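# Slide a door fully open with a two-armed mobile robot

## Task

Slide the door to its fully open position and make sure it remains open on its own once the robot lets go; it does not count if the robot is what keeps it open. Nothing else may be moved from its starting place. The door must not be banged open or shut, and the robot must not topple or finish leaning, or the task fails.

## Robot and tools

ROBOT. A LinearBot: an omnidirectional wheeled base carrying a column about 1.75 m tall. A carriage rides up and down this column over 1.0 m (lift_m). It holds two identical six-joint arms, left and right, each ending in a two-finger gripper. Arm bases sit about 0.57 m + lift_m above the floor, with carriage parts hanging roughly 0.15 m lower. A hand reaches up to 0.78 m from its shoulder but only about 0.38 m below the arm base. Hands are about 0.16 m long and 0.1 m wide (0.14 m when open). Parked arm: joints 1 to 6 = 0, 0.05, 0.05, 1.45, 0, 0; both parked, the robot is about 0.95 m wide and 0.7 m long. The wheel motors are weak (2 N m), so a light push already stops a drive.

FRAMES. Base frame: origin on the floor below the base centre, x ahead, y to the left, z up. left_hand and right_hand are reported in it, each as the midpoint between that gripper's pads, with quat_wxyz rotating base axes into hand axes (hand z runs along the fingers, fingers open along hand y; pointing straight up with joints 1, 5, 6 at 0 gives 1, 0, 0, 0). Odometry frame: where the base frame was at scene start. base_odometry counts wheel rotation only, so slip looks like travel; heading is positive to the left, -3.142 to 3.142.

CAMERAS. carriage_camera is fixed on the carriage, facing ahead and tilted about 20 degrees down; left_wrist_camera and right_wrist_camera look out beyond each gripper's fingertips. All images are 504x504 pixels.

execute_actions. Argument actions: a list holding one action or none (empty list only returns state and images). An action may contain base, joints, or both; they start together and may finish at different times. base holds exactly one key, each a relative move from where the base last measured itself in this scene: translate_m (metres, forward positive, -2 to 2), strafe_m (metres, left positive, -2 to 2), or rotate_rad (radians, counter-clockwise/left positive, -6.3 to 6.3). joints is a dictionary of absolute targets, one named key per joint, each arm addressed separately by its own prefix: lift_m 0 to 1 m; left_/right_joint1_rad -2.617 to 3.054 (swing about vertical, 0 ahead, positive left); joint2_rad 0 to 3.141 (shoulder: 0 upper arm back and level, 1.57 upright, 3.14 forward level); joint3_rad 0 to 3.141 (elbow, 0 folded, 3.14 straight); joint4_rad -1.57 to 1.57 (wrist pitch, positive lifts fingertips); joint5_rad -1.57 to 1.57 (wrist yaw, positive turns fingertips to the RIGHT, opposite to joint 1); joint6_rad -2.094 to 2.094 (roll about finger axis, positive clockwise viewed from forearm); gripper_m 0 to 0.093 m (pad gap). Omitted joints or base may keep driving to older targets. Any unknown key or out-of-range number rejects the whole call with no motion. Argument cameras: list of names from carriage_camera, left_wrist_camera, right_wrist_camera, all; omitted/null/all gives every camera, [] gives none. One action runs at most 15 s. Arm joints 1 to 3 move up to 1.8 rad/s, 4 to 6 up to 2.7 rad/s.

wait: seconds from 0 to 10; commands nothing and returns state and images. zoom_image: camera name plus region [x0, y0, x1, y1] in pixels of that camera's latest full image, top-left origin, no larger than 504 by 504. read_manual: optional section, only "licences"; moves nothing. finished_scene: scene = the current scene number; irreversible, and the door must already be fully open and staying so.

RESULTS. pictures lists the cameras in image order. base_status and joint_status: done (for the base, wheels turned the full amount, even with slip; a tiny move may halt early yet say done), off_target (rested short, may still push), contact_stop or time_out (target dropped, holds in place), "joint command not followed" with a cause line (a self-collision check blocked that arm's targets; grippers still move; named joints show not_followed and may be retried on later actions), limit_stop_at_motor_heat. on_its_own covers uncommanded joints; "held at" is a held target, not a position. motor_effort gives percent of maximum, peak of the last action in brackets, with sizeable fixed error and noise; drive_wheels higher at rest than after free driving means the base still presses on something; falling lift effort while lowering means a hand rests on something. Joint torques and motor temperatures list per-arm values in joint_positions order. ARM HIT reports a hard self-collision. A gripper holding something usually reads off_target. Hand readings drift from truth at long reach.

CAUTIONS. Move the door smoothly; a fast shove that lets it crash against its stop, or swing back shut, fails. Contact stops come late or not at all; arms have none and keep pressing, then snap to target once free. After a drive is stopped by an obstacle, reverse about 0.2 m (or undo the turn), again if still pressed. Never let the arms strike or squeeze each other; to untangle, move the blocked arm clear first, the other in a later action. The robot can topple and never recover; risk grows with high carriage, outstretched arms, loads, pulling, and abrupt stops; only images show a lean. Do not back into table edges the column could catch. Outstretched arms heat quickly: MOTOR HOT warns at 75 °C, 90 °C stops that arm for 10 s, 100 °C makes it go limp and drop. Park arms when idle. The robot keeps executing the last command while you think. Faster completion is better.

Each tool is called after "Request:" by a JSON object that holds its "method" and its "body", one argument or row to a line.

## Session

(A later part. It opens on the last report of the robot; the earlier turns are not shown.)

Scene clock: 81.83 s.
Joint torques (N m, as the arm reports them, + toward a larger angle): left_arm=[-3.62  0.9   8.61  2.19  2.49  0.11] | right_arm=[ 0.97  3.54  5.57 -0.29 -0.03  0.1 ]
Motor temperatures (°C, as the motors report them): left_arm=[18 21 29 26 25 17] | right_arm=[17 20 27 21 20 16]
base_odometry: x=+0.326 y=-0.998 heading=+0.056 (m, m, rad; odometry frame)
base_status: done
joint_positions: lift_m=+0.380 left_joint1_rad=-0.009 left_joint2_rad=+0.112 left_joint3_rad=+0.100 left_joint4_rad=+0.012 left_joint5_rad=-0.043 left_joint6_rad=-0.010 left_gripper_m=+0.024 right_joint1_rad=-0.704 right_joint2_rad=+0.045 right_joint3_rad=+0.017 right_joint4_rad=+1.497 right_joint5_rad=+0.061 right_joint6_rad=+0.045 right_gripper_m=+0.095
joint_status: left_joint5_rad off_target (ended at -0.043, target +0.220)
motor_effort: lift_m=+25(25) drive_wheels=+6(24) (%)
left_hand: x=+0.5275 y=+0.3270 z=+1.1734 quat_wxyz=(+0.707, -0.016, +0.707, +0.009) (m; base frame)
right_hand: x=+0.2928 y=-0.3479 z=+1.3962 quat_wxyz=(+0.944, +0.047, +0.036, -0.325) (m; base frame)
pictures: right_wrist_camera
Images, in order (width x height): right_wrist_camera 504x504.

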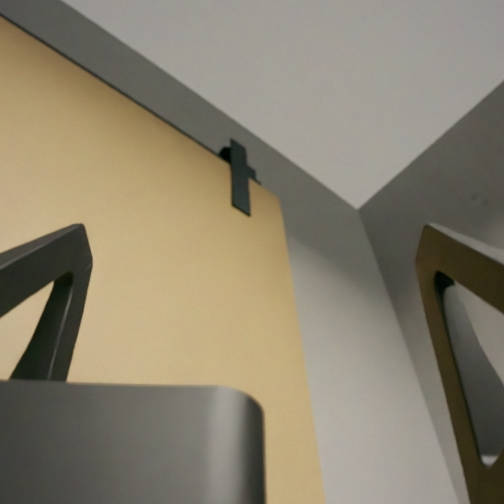

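The door is at its stop.

Request:
{"method": "execute_actions", "body": {
  "actions": [
    {"joints":{"left_joint5_rad":-0.04,"left_joint1_rad":-0.01,"left_gripper_m":0.09}}
  ],
  "cameras": []
}}

Request:
{"method": "execute_actions", "body": {
  "actions": [
    {"base":{"translate_m":-0.08}}
  ]
}}

Scene clock: 86.67 s.
Joint torques (N m, as the arm reports them, + toward a larger angle): left_arm=[-0.68  0.91  8.62  2.21  0.11  0.11] | right_arm=[ 1.06  3.46  5.48 -0.26 -0.07  0.11]
Motor temperatures (°C, as the motors report them): left_arm=[18 21 29 27 27 17] | right_arm=[17 20 28 20 20 16]
base_odometry: x=+0.326 y=-0.998 heading=+0.055 (m, m, rad; odometry frame)
base_status: not commanded
joint_positions: lift_m=+0.380 left_joint1_rad=+0.002 left_joint2_rad=+0.112 left_joint3_rad=+0.100 left_joint4_rad=+0.011 left_joint5_rad=-0.045 left_joint6_rad=-0.009 left_gripper_m=+0.090 right_joint1_rad=-0.704 right_joint2_rad=+0.045 right_joint3_rad=+0.017 right_joint4_rad=+1.497 right_joint5_rad=+0.061 right_joint6_rad=+0.045 right_gripper_m=+0.095
joint_status: all done
motor_effort: lift_m=+28(25) drive_wheels=-1(6) (%)
left_hand: x=+0.5274 y=+0.3300 z=+1.1731 quat_wxyz=(+0.707, -0.019, +0.707, +0.013) (m; base frame)
right_hand: x=+0.2928 y=-0.3479 z=+1.3962 quat_wxyz=(+0.944, +0.047, +0.036, -0.325) (m; base frame)
pictures: none
No camera images: the call's "cameras" was empty. Leave "cameras" out to get every camera's image.

Scene clock: 88.20 s.
Joint torques (N m, as the arm reports them, + toward a larger angle): left_arm=[-0.69  0.9   8.58  2.21  0.11  0.1 ] | right_arm=[ 1.04  3.52  5.48 -0.26 -0.07  0.13]
Motor temperatures (°C, as the motors report them): left_arm=[18 21 29 27 26 17] | right_arm=[17 20 28 20 20 16]
base_odometry: x=+0.246 y=-1.003 heading=+0.055 (m, m, rad; odometry frame)
base_status: done
joint_positions: lift_m=+0.380 left_joint1_rad=+0.002 left_joint2_rad=+0.112 left_joint3_rad=+0.100 left_joint4_rad=+0.010 left_joint5_rad=-0.045 left_joint6_rad=-0.008 left_gripper_m=+0.090 right_joint1_rad=-0.704 right_joint2_rad=+0.045 right_joint3_rad=+0.017 right_joint4_rad=+1.498 right_joint5_rad=+0.061 right_joint6_rad=+0.045 right_gripper_m=+0.095
joint_status: not commanded
motor_effort: lift_m=+25(26) drive_wheels=-5(15) (%)
left_hand: x=+0.5274 y=+0.3300 z=+1.1729 quat_wxyz=(+0.706, -0.019, +0.708, +0.014) (m; base frame)
right_hand: x=+0.2927 y=-0.3478 z=+1.3962 quat_wxyz=(+0.944, +0.047, +0.036, -0.325) (m; base frame)
pictures: carriage_camera, left_wrist_camera, right_wrist_camera
Images, in order (width x height): carriage_camera 504x504, left_wrist_camera 504x504, right_wrist_camera 504x504.

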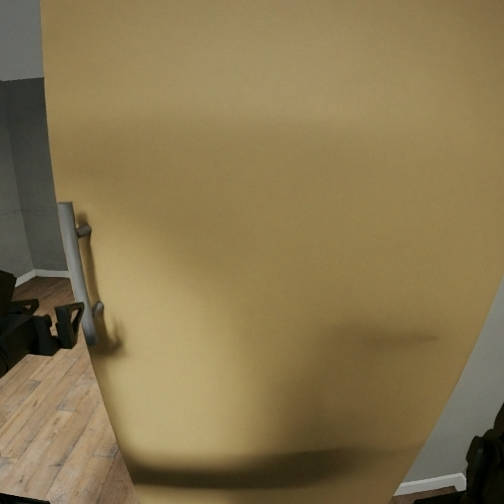

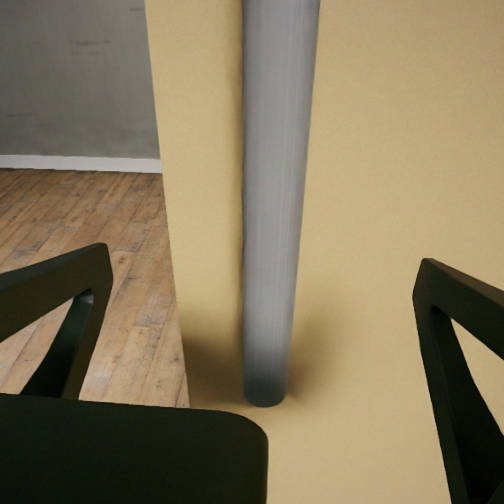

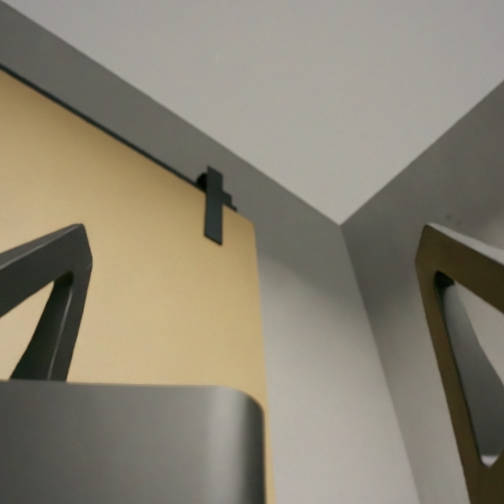

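Request:
{"method": "finished_scene", "body": {
  "scene": 1
}}

The scene is finished: the task was done.


## Next scene

The same job, from a new start.

Request:
{"method": "execute_actions", "body": {
  "actions": []
}}

Scene clock: 0.00 s.
Joint torques (N m, as the arm reports them, + toward a larger angle): no reading
Motor temperatures (°C, as the motors report them): left_arm=[17 21 22 22 21 17] | right_arm=[17 19 23 20 20 16]
base_odometry: x=+0.000 y=+0.000 heading=+0.000 (m, m, rad; odometry frame)
base_status: not commanded
joint_positions: lift_m=+0.301 left_joint1_rad=+0.033 left_joint2_rad=+0.061 left_joint3_rad=+0.060 left_joint4_rad=+1.394 left_joint5_rad=-0.033 left_joint6_rad=-0.042 left_gripper_m=+0.094 right_joint1_rad=+0.005 right_joint2_rad=+0.075 right_joint3_rad=+0.021 right_joint4_rad=+1.434 right_joint5_rad=-0.020 right_joint6_rad=+0.036 right_gripper_m=+0.095
joint_status: not commanded
motor_effort: lift_m=+25 drive_wheels=+1 (%)
left_hand: x=+0.3230 y=+0.3290 z=+1.3255 quat_wxyz=(+0.996, -0.020, +0.088, -0.003) (m; base frame)
right_hand: x=+0.3294 y=-0.3181 z=+1.3157 quat_wxyz=(+0.995, -0.009, +0.095, +0.021) (m; base frame)
pictures: carriage_camera, left_wrist_camera, right_wrist_camera
Images, in order (width x height): carriage_camera 504x504, left_wrist_camera 504x504, right_wrist_camera 504x504.

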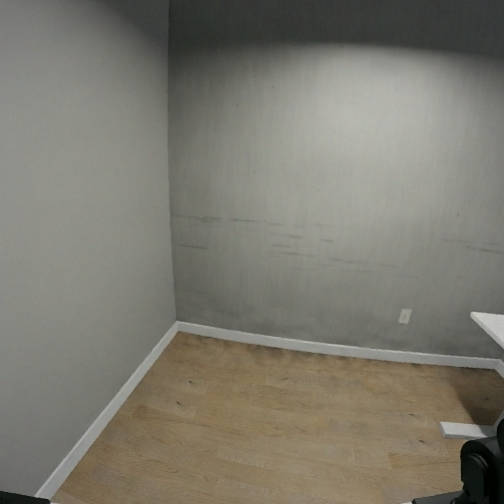

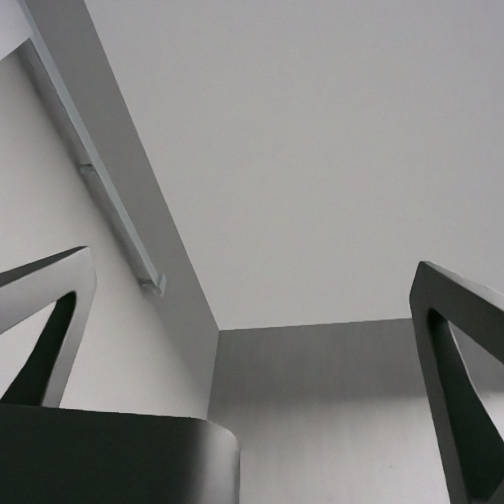

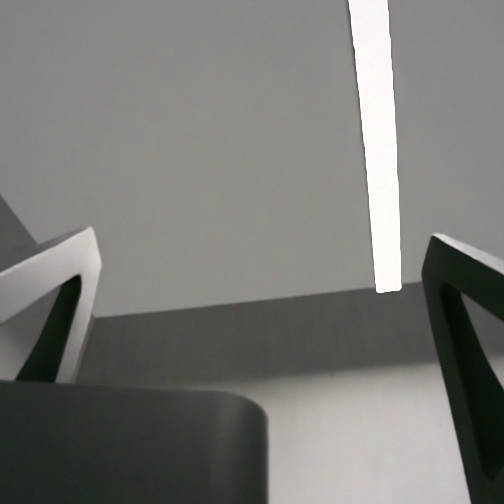

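Request:
{"method": "execute_actions", "body": {
  "actions": [
    {"base":{"rotate_rad":1.34},"joints":{"left_joint1_rad":0,"left_joint2_rad":0.1,"left_joint3_rad":0.1,"left_joint4_rad":0,"left_joint5_rad":0,"left_joint6_rad":0,"right_joint5_rad":0,"right_joint6_rad":0}}
  ]
}}

Scene clock: 8.30 s.
Joint torques (N m, as the arm reports them, + toward a larger angle): left_arm=[-0.55  2.72  9.9   2.27  0.14  0.08] | right_arm=[ 0.63  3.38  5.58 -0.09  0.1   0.07]
Motor temperatures (°C, as the motors report them): left_arm=[17 21 24 22 21 17] | right_arm=[17 19 24 20 20 16]
base_odometry: x=+0.000 y=+0.000 heading=+1.339 (m, m, rad; odometry frame)
base_status: done
joint_positions: lift_m=+0.301 left_joint1_rad=+0.010 left_joint2_rad=+0.087 left_joint3_rad=+0.081 left_joint4_rad=+0.003 left_joint5_rad=-0.007 left_joint6_rad=-0.007 left_gripper_m=+0.094 right_joint1_rad=+0.005 right_joint2_rad=+0.075 right_joint3_rad=+0.021 right_joint4_rad=+1.432 right_joint5_rad=-0.007 right_joint6_rad=+0.004 right_gripper_m=+0.095
joint_status: all done
motor_effort: lift_m=+25(25) drive_wheels=+6(22) (%)
left_hand: x=+0.5266 y=+0.3255 z=+1.0882 quat_wxyz=(+0.706, -0.008, +0.708, +0.004) (m; base frame)
right_hand: x=+0.3299 y=-0.3204 z=+1.3156 quat_wxyz=(+0.995, -0.003, +0.096, +0.005) (m; base frame)
pictures: carriage_camera, left_wrist_camera, right_wrist_camera
Images, in order (width x height): carriage_camera 504x504, left_wrist_camera 504x504, right_wrist_camera 504x504.

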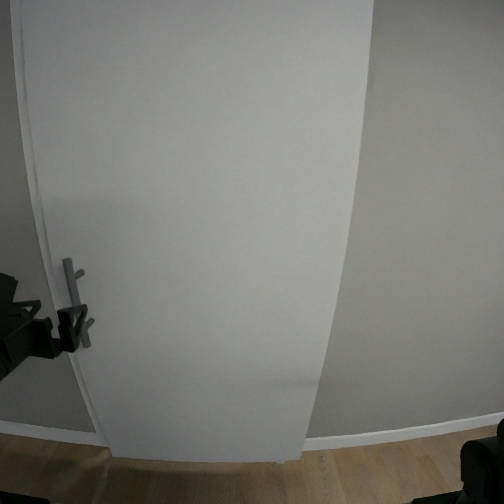

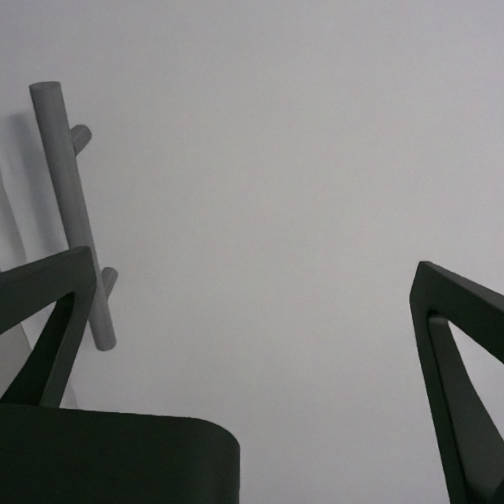

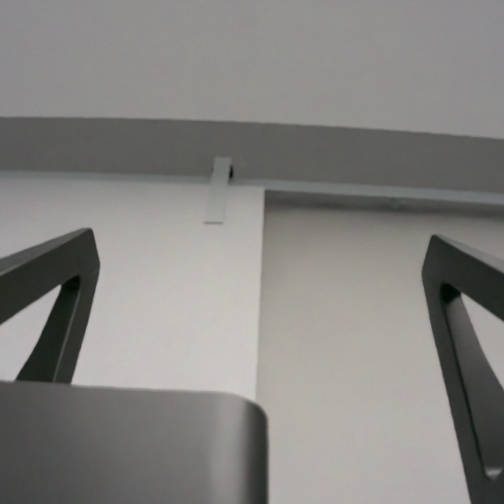

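Request:
{"method": "execute_actions", "body": {
  "actions": [
    {"base":{"strafe_m":0.19},"joints":{"lift_m":0.14}}
  ]
}}

Request:
{"method": "execute_actions", "body": {
  "actions": [
    {"base":{"translate_m":0.2},"joints":{"right_joint1_rad":-0.5,"right_joint4_rad":1.57}}
  ]
}}

Scene clock: 17.37 s.
Joint torques (N m, as the arm reports them, + toward a larger angle): left_arm=[-0.54  2.71  9.46  2.33  0.13  0.08] | right_arm=[ 0.64  3.3   5.79 -0.09  0.06  0.07]
Motor temperatures (°C, as the motors report them): left_arm=[17 21 26 25 21 17] | right_arm=[17 20 25 20 20 16]
base_odometry: x=-0.185 y=+0.043 heading=+1.340 (m, m, rad; odometry frame)
base_status: done
joint_positions: lift_m=+0.140 left_joint1_rad=+0.010 left_joint2_rad=+0.087 left_joint3_rad=+0.087 left_joint4_rad=-0.003 left_joint5_rad=-0.007 left_joint6_rad=-0.007 left_gripper_m=+0.094 right_joint1_rad=+0.005 right_joint2_rad=+0.075 right_joint3_rad=+0.021 right_joint4_rad=+1.433 right_joint5_rad=-0.007 right_joint6_rad=+0.004 right_gripper_m=+0.095
joint_status: all done
motor_effort: lift_m=+20(21) drive_wheels=-9(19) (%)
left_hand: x=+0.5263 y=+0.3255 z=+0.9293 quat_wxyz=(+0.706, -0.008, +0.708, +0.004) (m; base frame)
right_hand: x=+0.3298 y=-0.3204 z=+1.1552 quat_wxyz=(+0.995, -0.003, +0.096, +0.005) (m; base frame)
pictures: carriage_camera, left_wrist_camera, right_wrist_camera
Images, in order (width x height): carriage_camera 504x504, left_wrist_camera 504x504, right_wrist_camera 504x504.

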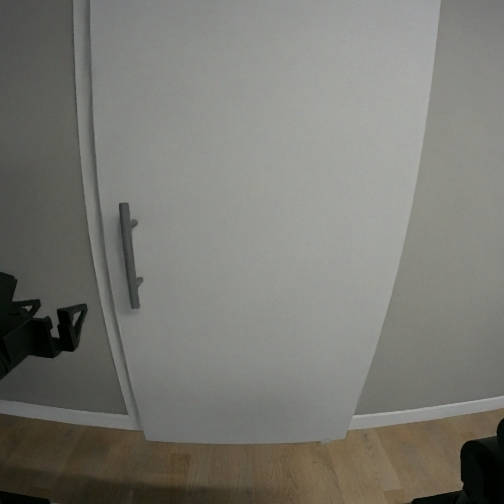

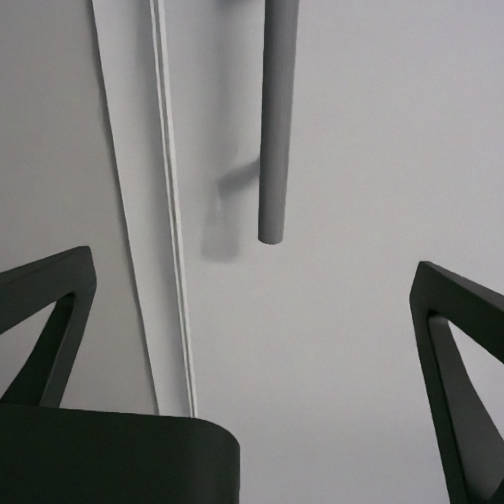

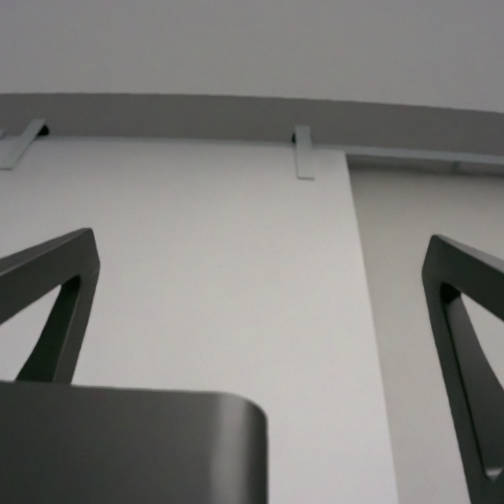

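Scene clock: 19.53 s.
Joint torques (N m, as the arm reports them, + toward a larger angle): left_arm=[-0.57  2.7   9.42  2.33  0.13  0.08] | right_arm=[ 0.13  3.55  5.5  -0.35  0.07  0.09]
Motor temperatures (°C, as the motors report them): left_arm=[17 21 26 26 21 17] | right_arm=[17 20 25 20 20 16]
base_odometry: x=-0.140 y=+0.238 heading=+1.341 (m, m, rad; odometry frame)
base_status: done
joint_positions: lift_m=+0.140 left_joint1_rad=+0.010 left_joint2_rad=+0.087 left_joint3_rad=+0.087 left_joint4_rad=-0.002 left_joint5_rad=-0.006 left_joint6_rad=-0.007 left_gripper_m=+0.094 right_joint1_rad=-0.494 right_joint2_rad=+0.075 right_joint3_rad=+0.021 right_joint4_rad=+1.569 right_joint5_rad=-0.007 right_joint6_rad=+0.004 right_gripper_m=+0.095
joint_status: all done
motor_effort: lift_m=+22(23) drive_wheels=-7(15) (%)
left_hand: x=+0.5263 y=+0.3254 z=+0.9296 quat_wxyz=(+0.706, -0.008, +0.708, +0.003) (m; base frame)
right_hand: x=+0.2949 y=-0.3294 z=+1.1594 quat_wxyz=(+0.970, +0.004, +0.027, -0.243) (m; base frame)
pictures: carriage_camera, left_wrist_camera, right_wrist_camera
Images, in order (width x height): carriage_camera 504x504, left_wrist_camera 504x504, right_wrist_camera 504x504.

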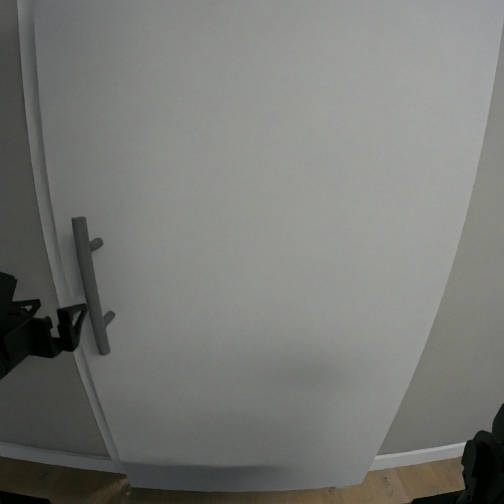

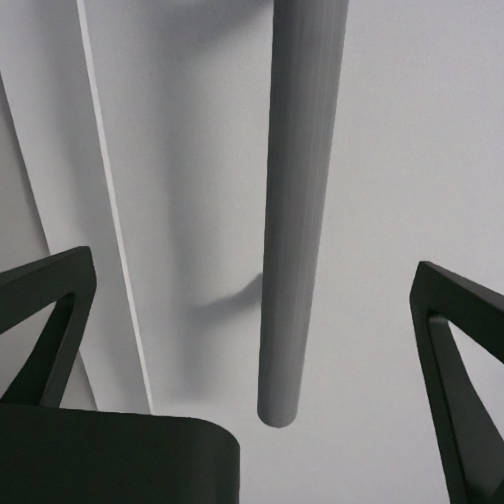

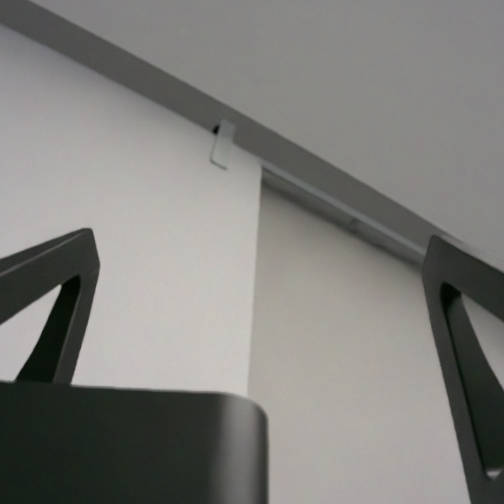

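Request:
{"method": "execute_actions", "body": {
  "actions": [
    {"base":{"translate_m":0.085},"joints":{"left_joint1_rad":-0.065}}
  ],
  "cameras": ["left_wrist_camera"]
}}

Request:
{"method": "execute_actions", "body": {
  "actions": [
    {"joints":{"left_gripper_m":0}}
  ],
  "cameras": ["left_wrist_camera"]
}}

Request:
{"method": "execute_actions", "body": {
  "actions": [
    {"base":{"strafe_m":-0.3},"joints":{"left_joint5_rad":0.2}}
  ]
}}

Scene clock: 25.83 s.
Joint torques (N m, as the arm reports them, + toward a larger angle): left_arm=[-0.42  2.69  9.49  2.34  0.12  0.09] | right_arm=[ 0.15  3.59  5.47 -0.35  0.1   0.09]
Motor temperatures (°C, as the motors report them): left_arm=[17 21 27 27 21 17] | right_arm=[17 20 26 20 20 16]
base_odometry: x=-0.120 y=+0.321 heading=+1.341 (m, m, rad; odometry frame)
base_status: done
joint_positions: lift_m=+0.140 left_joint1_rad=-0.057 left_joint2_rad=+0.087 left_joint3_rad=+0.087 left_joint4_rad=-0.002 left_joint5_rad=-0.006 left_joint6_rad=-0.007 left_gripper_m=+0.094 right_joint1_rad=-0.494 right_joint2_rad=+0.075 right_joint3_rad=+0.021 right_joint4_rad=+1.570 right_joint5_rad=-0.007 right_joint6_rad=+0.004 right_gripper_m=+0.095
joint_status: all done
motor_effort: lift_m=+21(23) drive_wheels=-7(20) (%)
left_hand: x=+0.5259 y=+0.3087 z=+0.9297 quat_wxyz=(+0.706, +0.016, +0.708, -0.020) (m; base frame)
right_hand: x=+0.2947 y=-0.3293 z=+1.1594 quat_wxyz=(+0.970, +0.003, +0.027, -0.243) (m; base frame)
pictures: left_wrist_camera
Images, in order (width x height): left_wrist_camera 504x504.

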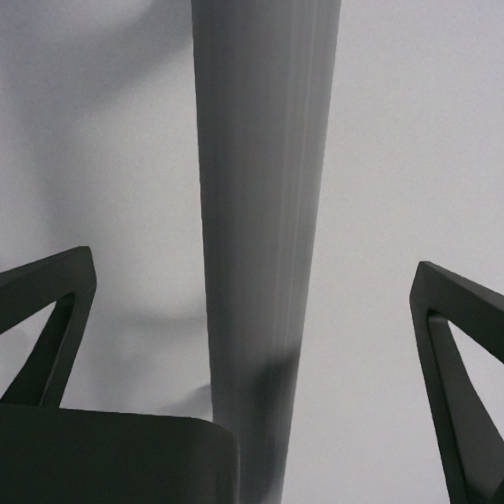

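Scene clock: 26.57 s.
Joint torques (N m, as the arm reports them, + toward a larger angle): left_arm=[-0.26  2.59  9.45  2.32  0.06  0.09] | right_arm=[ 0.11  3.52  5.24 -0.4   0.05  0.09]
Motor temperatures (°C, as the motors report them): left_arm=[17 21 27 27 21 17] | right_arm=[17 20 26 20 20 16]
base_odometry: x=-0.120 y=+0.321 heading=+1.341 (m, m, rad; odometry frame)
base_status: not commanded
joint_positions: lift_m=+0.140 left_joint1_rad=-0.059 left_joint2_rad=+0.088 left_joint3_rad=+0.087 left_joint4_rad=-0.001 left_joint5_rad=+0.000 left_joint6_rad=-0.008 left_gripper_m=+0.024 right_joint1_rad=-0.494 right_joint2_rad=+0.075 right_joint3_rad=+0.021 right_joint4_rad=+1.569 right_joint5_rad=-0.006 right_joint6_rad=+0.004 right_gripper_m=+0.095
joint_status: left_gripper_m off_target (ended at +0.024, target +0.000)
motor_effort: lift_m=+22(24) drive_wheels=-6(7) (%)
left_hand: x=+0.5259 y=+0.3072 z=+0.9298 quat_wxyz=(+0.706, +0.018, +0.707, -0.024) (m; base frame)
right_hand: x=+0.2948 y=-0.3295 z=+1.1594 quat_wxyz=(+0.970, +0.004, +0.027, -0.243) (m; base frame)
pictures: left_wrist_camera
Images, in order (width x height): left_wrist_camera 504x504.

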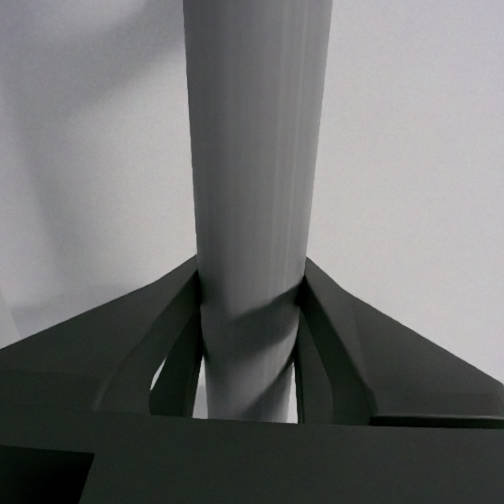

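Scene clock: 29.13 s.
Joint torques (N m, as the arm reports them, + toward a larger angle): left_arm=[0.38 0.4  9.45 1.97 0.27 0.11] | right_arm=[ 0.17  3.53  5.39 -0.42  0.07  0.07]
Motor temperatures (°C, as the motors report them): left_arm=[17 21 28 27 22 17] | right_arm=[17 20 26 20 20 16]
base_odometry: x=+0.172 y=+0.253 heading=+1.341 (m, m, rad; odometry frame)
base_status: done
joint_positions: lift_m=+0.140 left_joint1_rad=-0.068 left_joint2_rad=+0.118 left_joint3_rad=+0.087 left_joint4_rad=+0.030 left_joint5_rad=+0.181 left_joint6_rad=-0.008 left_gripper_m=+0.024 right_joint1_rad=-0.494 right_joint2_rad=+0.075 right_joint3_rad=+0.021 right_joint4_rad=+1.569 right_joint5_rad=-0.006 right_joint6_rad=+0.004 right_gripper_m=+0.095
joint_status: all done
motor_effort: lift_m=+24(25) drive_wheels=-6(28) (%)
left_hand: x=+0.5235 y=+0.2743 z=+0.9303 quat_wxyz=(+0.701, +0.085, +0.703, -0.090) (m; base frame)
right_hand: x=+0.2948 y=-0.3295 z=+1.1594 quat_wxyz=(+0.970, +0.004, +0.027, -0.243) (m; base frame)
pictures: carriage_camera, left_wrist_camera, right_wrist_camera
Images, in order (width x height): carriage_camera 504x504, left_wrist_camera 504x504, right_wrist_camera 504x504.

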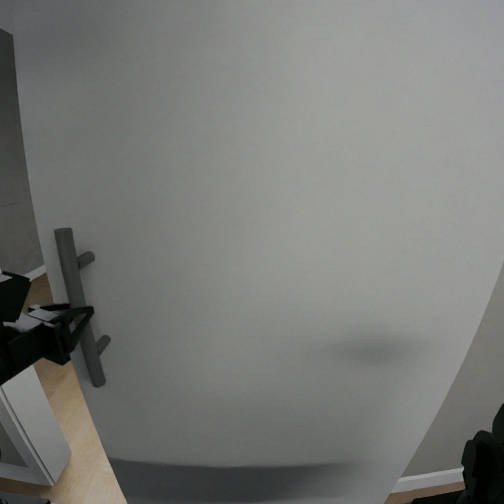

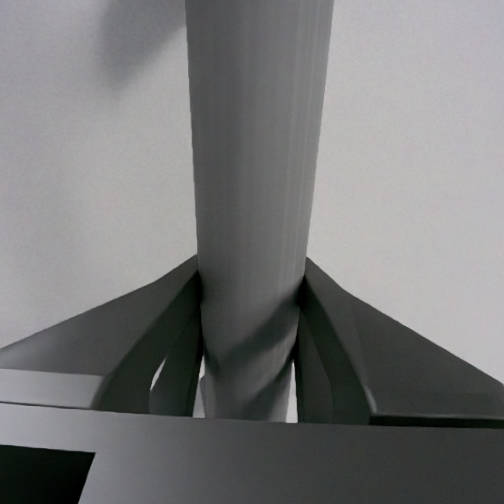

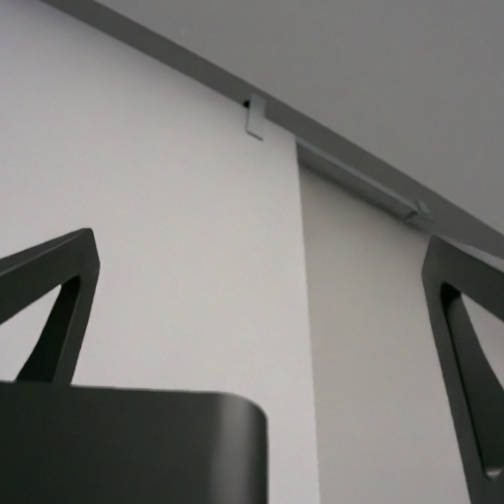

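Request:
{"method": "execute_actions", "body": {
  "actions": [
    {"base":{"strafe_m":-0.39},"joints":{"left_joint5_rad":0.12}}
  ]
}}

Scene clock: 34.33 s.
Joint torques (N m, as the arm reports them, + toward a larger angle): left_arm=[ 1.37  0.37  9.46  2.01 -0.18  0.1 ] | right_arm=[ 0.18  3.58  5.58 -0.39  0.07  0.08]
Motor temperatures (°C, as the motors report them): left_arm=[17 21 29 27 23 17] | right_arm=[17 20 27 20 20 16]
base_odometry: x=+0.552 y=+0.164 heading=+1.341 (m, m, rad; odometry frame)
base_status: done
joint_positions: lift_m=+0.140 left_joint1_rad=-0.080 left_joint2_rad=+0.119 left_joint3_rad=+0.087 left_joint4_rad=+0.027 left_joint5_rad=+0.146 left_joint6_rad=-0.009 left_gripper_m=+0.023 right_joint1_rad=-0.494 right_joint2_rad=+0.075 right_joint3_rad=+0.021 right_joint4_rad=+1.569 right_joint5_rad=-0.006 right_joint6_rad=+0.004 right_gripper_m=+0.095
joint_status: left_joint5_rad off_target (ended at +0.146, target +0.120)
motor_effort: lift_m=+23(20) drive_wheels=-4(36) (%)
left_hand: x=+0.5243 y=+0.2771 z=+0.9295 quat_wxyz=(+0.700, +0.076, +0.705, -0.083) (m; base frame)
right_hand: x=+0.2950 y=-0.3296 z=+1.1593 quat_wxyz=(+0.970, +0.004, +0.028, -0.243) (m; base frame)
pictures: carriage_camera, left_wrist_camera, right_wrist_camera
Images, in order (width x height): carriage_camera 504x504, left_wrist_camera 504x504, right_wrist_camera 504x504.

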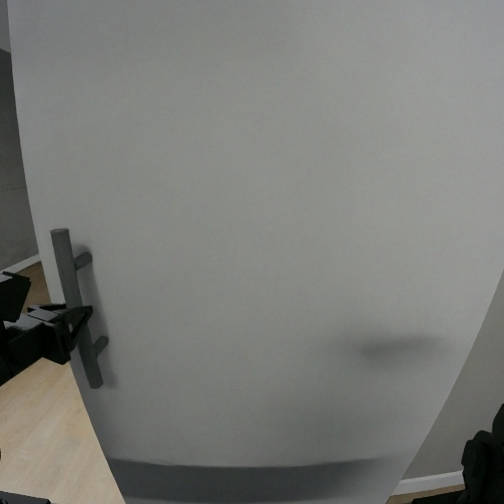

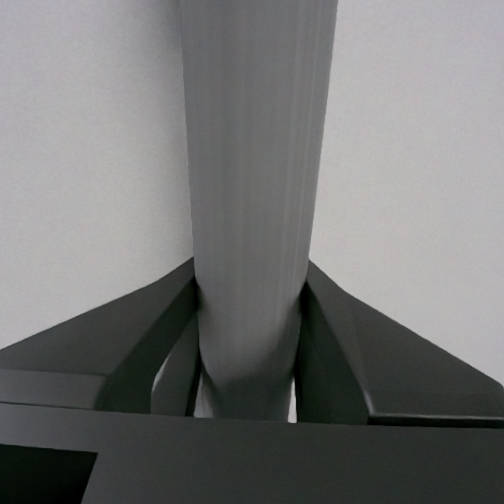

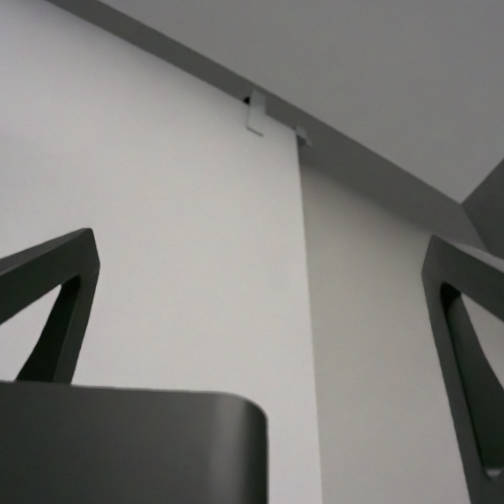

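About 8–9 cm remain.

Request:
{"method": "execute_actions", "body": {
  "actions": [
    {"base":{"strafe_m":-0.075},"joints":{"left_joint5_rad":0.15}}
  ],
  "cameras": ["right_wrist_camera"]
}}

Request:
{"method": "execute_actions", "body": {
  "actions": [
    {"base":{"strafe_m":-0.03},"joints":{"left_joint5_rad":0.18}}
  ],
  "cameras": ["right_wrist_camera"]
}}

Request:
{"method": "execute_actions", "body": {
  "actions": [
    {"base":{"strafe_m":-0.025},"joints":{"left_joint5_rad":0.21}}
  ],
  "cameras": ["right_wrist_camera"]
}}

Scene clock: 43.57 s.
Joint torques (N m, as the arm reports them, + toward a larger angle): left_arm=[-1.03  0.68  9.47  2.05  0.67  0.11] | right_arm=[ 0.03  3.57  5.38 -0.38  0.07  0.09]
Motor temperatures (°C, as the motors report them): left_arm=[17 21 30 28 23 17] | right_arm=[17 20 27 20 20 16]
base_odometry: x=+0.625 y=+0.147 heading=+1.341 (m, m, rad; odometry frame)
base_status: done
joint_positions: lift_m=+0.140 left_joint1_rad=-0.050 left_joint2_rad=+0.115 left_joint3_rad=+0.087 left_joint4_rad=+0.023 left_joint5_rad=+0.084 left_joint6_rad=-0.009 left_gripper_m=+0.023 right_joint1_rad=-0.494 right_joint2_rad=+0.075 right_joint3_rad=+0.021 right_joint4_rad=+1.569 right_joint5_rad=-0.006 right_joint6_rad=+0.004 right_gripper_m=+0.095
joint_status: left_joint5_rad off_target (ended at +0.084, target +0.150)
motor_effort: lift_m=+24(22) drive_wheels=-4(21) (%)
left_hand: x=+0.5269 y=+0.2950 z=+0.9296 quat_wxyz=(+0.704, +0.044, +0.707, -0.050) (m; base frame)
right_hand: x=+0.2950 y=-0.3296 z=+1.1593 quat_wxyz=(+0.970, +0.004, +0.028, -0.243) (m; base frame)
pictures: right_wrist_camera
Images, in order (width x height): right_wrist_camera 504x504.

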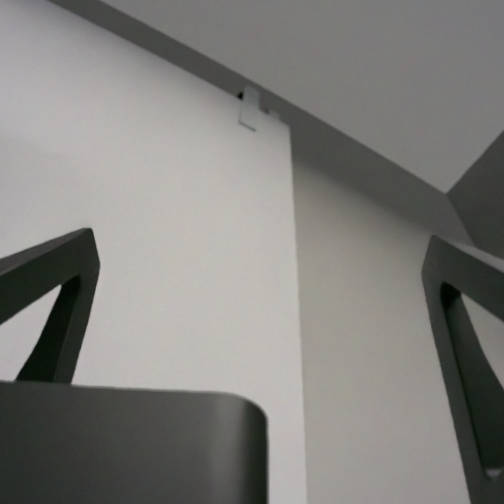

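Scene clock: 44.73 s.
Joint torques (N m, as the arm reports them, + toward a larger angle): left_arm=[-1.62  0.7   9.44  2.07  1.    0.11] | right_arm=[ 0.21  3.54  5.41 -0.41  0.08  0.07]
Motor temperatures (°C, as the motors report them): left_arm=[17 21 30 28 23 17] | right_arm=[17 20 27 20 20 16]
base_odometry: x=+0.654 y=+0.141 heading=+1.341 (m, m, rad; odometry frame)
base_status: done
joint_positions: lift_m=+0.140 left_joint1_rad=-0.042 left_joint2_rad=+0.115 left_joint3_rad=+0.087 left_joint4_rad=+0.022 left_joint5_rad=+0.078 left_joint6_rad=-0.009 left_gripper_m=+0.023 right_joint1_rad=-0.494 right_joint2_rad=+0.075 right_joint3_rad=+0.021 right_joint4_rad=+1.569 right_joint5_rad=-0.006 right_joint6_rad=+0.004 right_gripper_m=+0.095
joint_status: left_joint5_rad off_target (ended at +0.078, target +0.180)
motor_effort: lift_m=+22(24) drive_wheels=-4(21) (%)
left_hand: x=+0.5273 y=+0.2980 z=+0.9293 quat_wxyz=(+0.704, +0.039, +0.708, -0.046) (m; base frame)
right_hand: x=+0.2950 y=-0.3296 z=+1.1593 quat_wxyz=(+0.970, +0.004, +0.028, -0.243) (m; base frame)
pictures: right_wrist_camera
Images, in order (width x height): right_wrist_camera 504x504.

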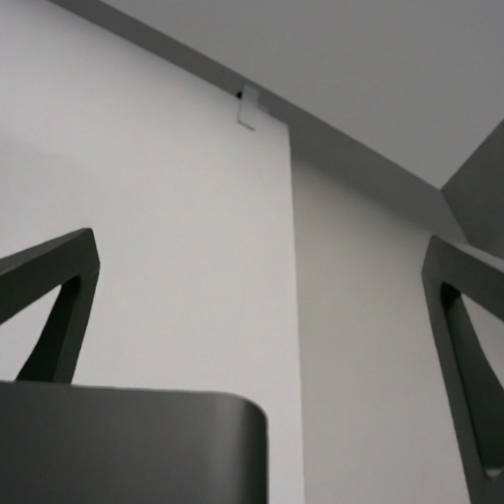

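Scene clock: 45.67 s.
Joint torques (N m, as the arm reports them, + toward a larger angle): left_arm=[-3.39  0.68  9.48  2.08  2.29  0.12] | right_arm=[-0.02  3.52  5.46 -0.41  0.03  0.09]
Motor temperatures (°C, as the motors report them): left_arm=[17 21 30 28 23 17] | right_arm=[17 20 27 20 20 16]
base_odometry: x=+0.678 y=+0.135 heading=+1.342 (m, m, rad; odometry frame)
base_status: done
joint_positions: lift_m=+0.140 left_joint1_rad=-0.019 left_joint2_rad=+0.115 left_joint3_rad=+0.087 left_joint4_rad=+0.022 left_joint5_rad=-0.035 left_joint6_rad=-0.009 left_gripper_m=+0.023 right_joint1_rad=-0.494 right_joint2_rad=+0.075 right_joint3_rad=+0.021 right_joint4_rad=+1.569 right_joint5_rad=-0.006 right_joint6_rad=+0.004 right_gripper_m=+0.095
joint_status: left_joint5_rad off_target (ended at -0.035, target +0.210)
motor_effort: lift_m=+22(21) drive_wheels=+5(23) (%)
left_hand: x=+0.5285 y=+0.3229 z=+0.9292 quat_wxyz=(+0.705, -0.009, +0.709, +0.002) (m; base frame)
right_hand: x=+0.2950 y=-0.3296 z=+1.1593 quat_wxyz=(+0.970, +0.004, +0.028, -0.243) (m; base frame)
pictures: right_wrist_camera
Images, in order (width x height): right_wrist_camera 504x504.

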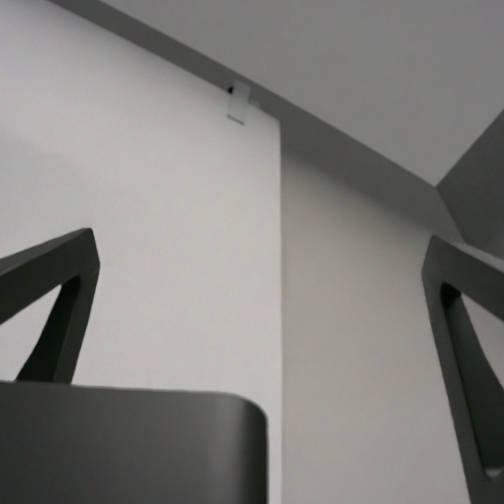

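Request:
{"method": "execute_actions", "body": {
  "actions": [
    {"joints":{"left_joint5_rad":-0.03,"left_joint1_rad":-0.03,"left_gripper_m":0.09}}
  ],
  "cameras": []
}}

Request:
{"method": "execute_actions", "body": {
  "actions": [
    {"base":{"translate_m":-0.07}}
  ]
}}

Scene clock: 52.00 s.
Joint torques (N m, as the arm reports them, + toward a larger angle): left_arm=[-0.71  0.68  9.45  2.17  0.12  0.11] | right_arm=[ 0.16  3.48  5.5  -0.4   0.07  0.09]
Motor temperatures (°C, as the motors report them): left_arm=[18 21 31 28 26 17] | right_arm=[17 20 27 20 20 16]
base_odometry: x=+0.678 y=+0.135 heading=+1.341 (m, m, rad; odometry frame)
base_status: not commanded
joint_positions: lift_m=+0.140 left_joint1_rad=-0.018 left_joint2_rad=+0.115 left_joint3_rad=+0.087 left_joint4_rad=+0.013 left_joint5_rad=-0.037 left_joint6_rad=-0.009 left_gripper_m=+0.090 right_joint1_rad=-0.494 right_joint2_rad=+0.075 right_joint3_rad=+0.021 right_joint4_rad=+1.569 right_joint5_rad=-0.006 right_joint6_rad=+0.004 right_gripper_m=+0.095
joint_status: all done
motor_effort: lift_m=+21(23) drive_wheels=-1(6) (%)
left_hand: x=+0.5285 y=+0.3235 z=+0.9270 quat_wxyz=(+0.702, -0.009, +0.712, +0.003) (m; base frame)
right_hand: x=+0.2950 y=-0.3296 z=+1.1593 quat_wxyz=(+0.970, +0.004, +0.028, -0.243) (m; base frame)
pictures: none
No camera images: the call's "cameras" was empty. Leave "cameras" out to get every camera's image.

Scene clock: 53.43 s.
Joint torques (N m, as the arm reports them, + toward a larger angle): left_arm=[-0.72  0.68  9.5   2.22  0.13  0.1 ] | right_arm=[ 0.15  3.57  5.4  -0.31  0.06  0.09]
Motor temperatures (°C, as the motors report them): left_arm=[18 21 31 28 25 17] | right_arm=[17 20 28 20 20 16]
base_odometry: x=+0.663 y=+0.067 heading=+1.341 (m, m, rad; odometry frame)
base_status: done
joint_positions: lift_m=+0.140 left_joint1_rad=-0.018 left_joint2_rad=+0.115 left_joint3_rad=+0.087 left_joint4_rad=+0.010 left_joint5_rad=-0.037 left_joint6_rad=-0.009 left_gripper_m=+0.090 right_joint1_rad=-0.494 right_joint2_rad=+0.075 right_joint3_rad=+0.021 right_joint4_rad=+1.569 right_joint5_rad=-0.006 right_joint6_rad=+0.004 right_gripper_m=+0.095
joint_status: not commanded
motor_effort: lift_m=+21(21) drive_wheels=-4(16) (%)
left_hand: x=+0.5285 y=+0.3235 z=+0.9263 quat_wxyz=(+0.701, -0.009, +0.713, +0.003) (m; base frame)
right_hand: x=+0.2950 y=-0.3296 z=+1.1593 quat_wxyz=(+0.970, +0.004, +0.028, -0.243) (m; base frame)
pictures: carriage_camera, left_wrist_camera, right_wrist_camera
Images, in order (width x height): carriage_camera 504x504, left_wrist_camera 504x504, right_wrist_camera 504x504.

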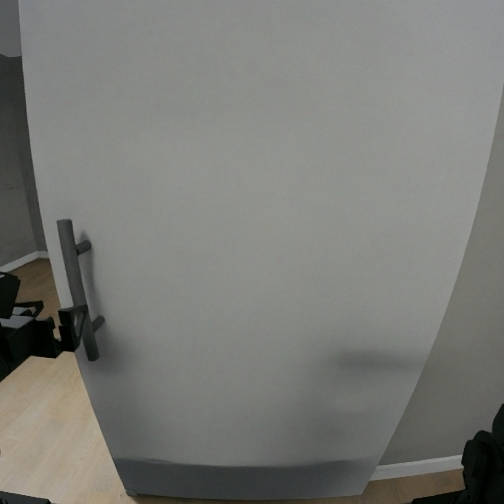

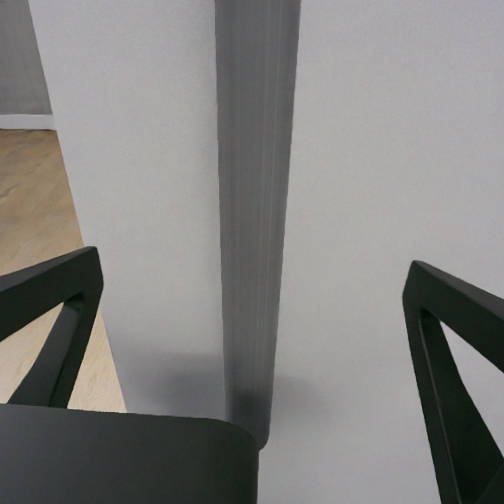

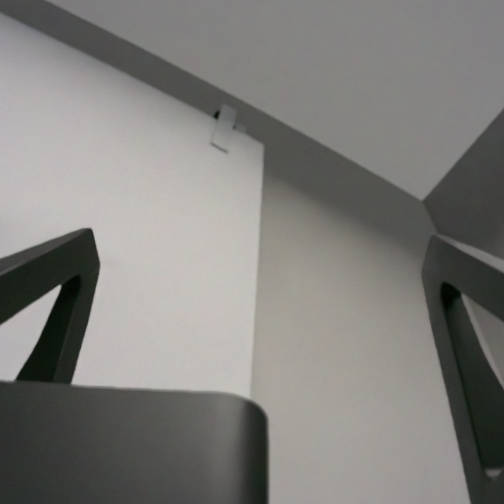

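Request:
{"method": "finished_scene", "body": {
  "scene": 2
}}

The scene is finished: the task was done.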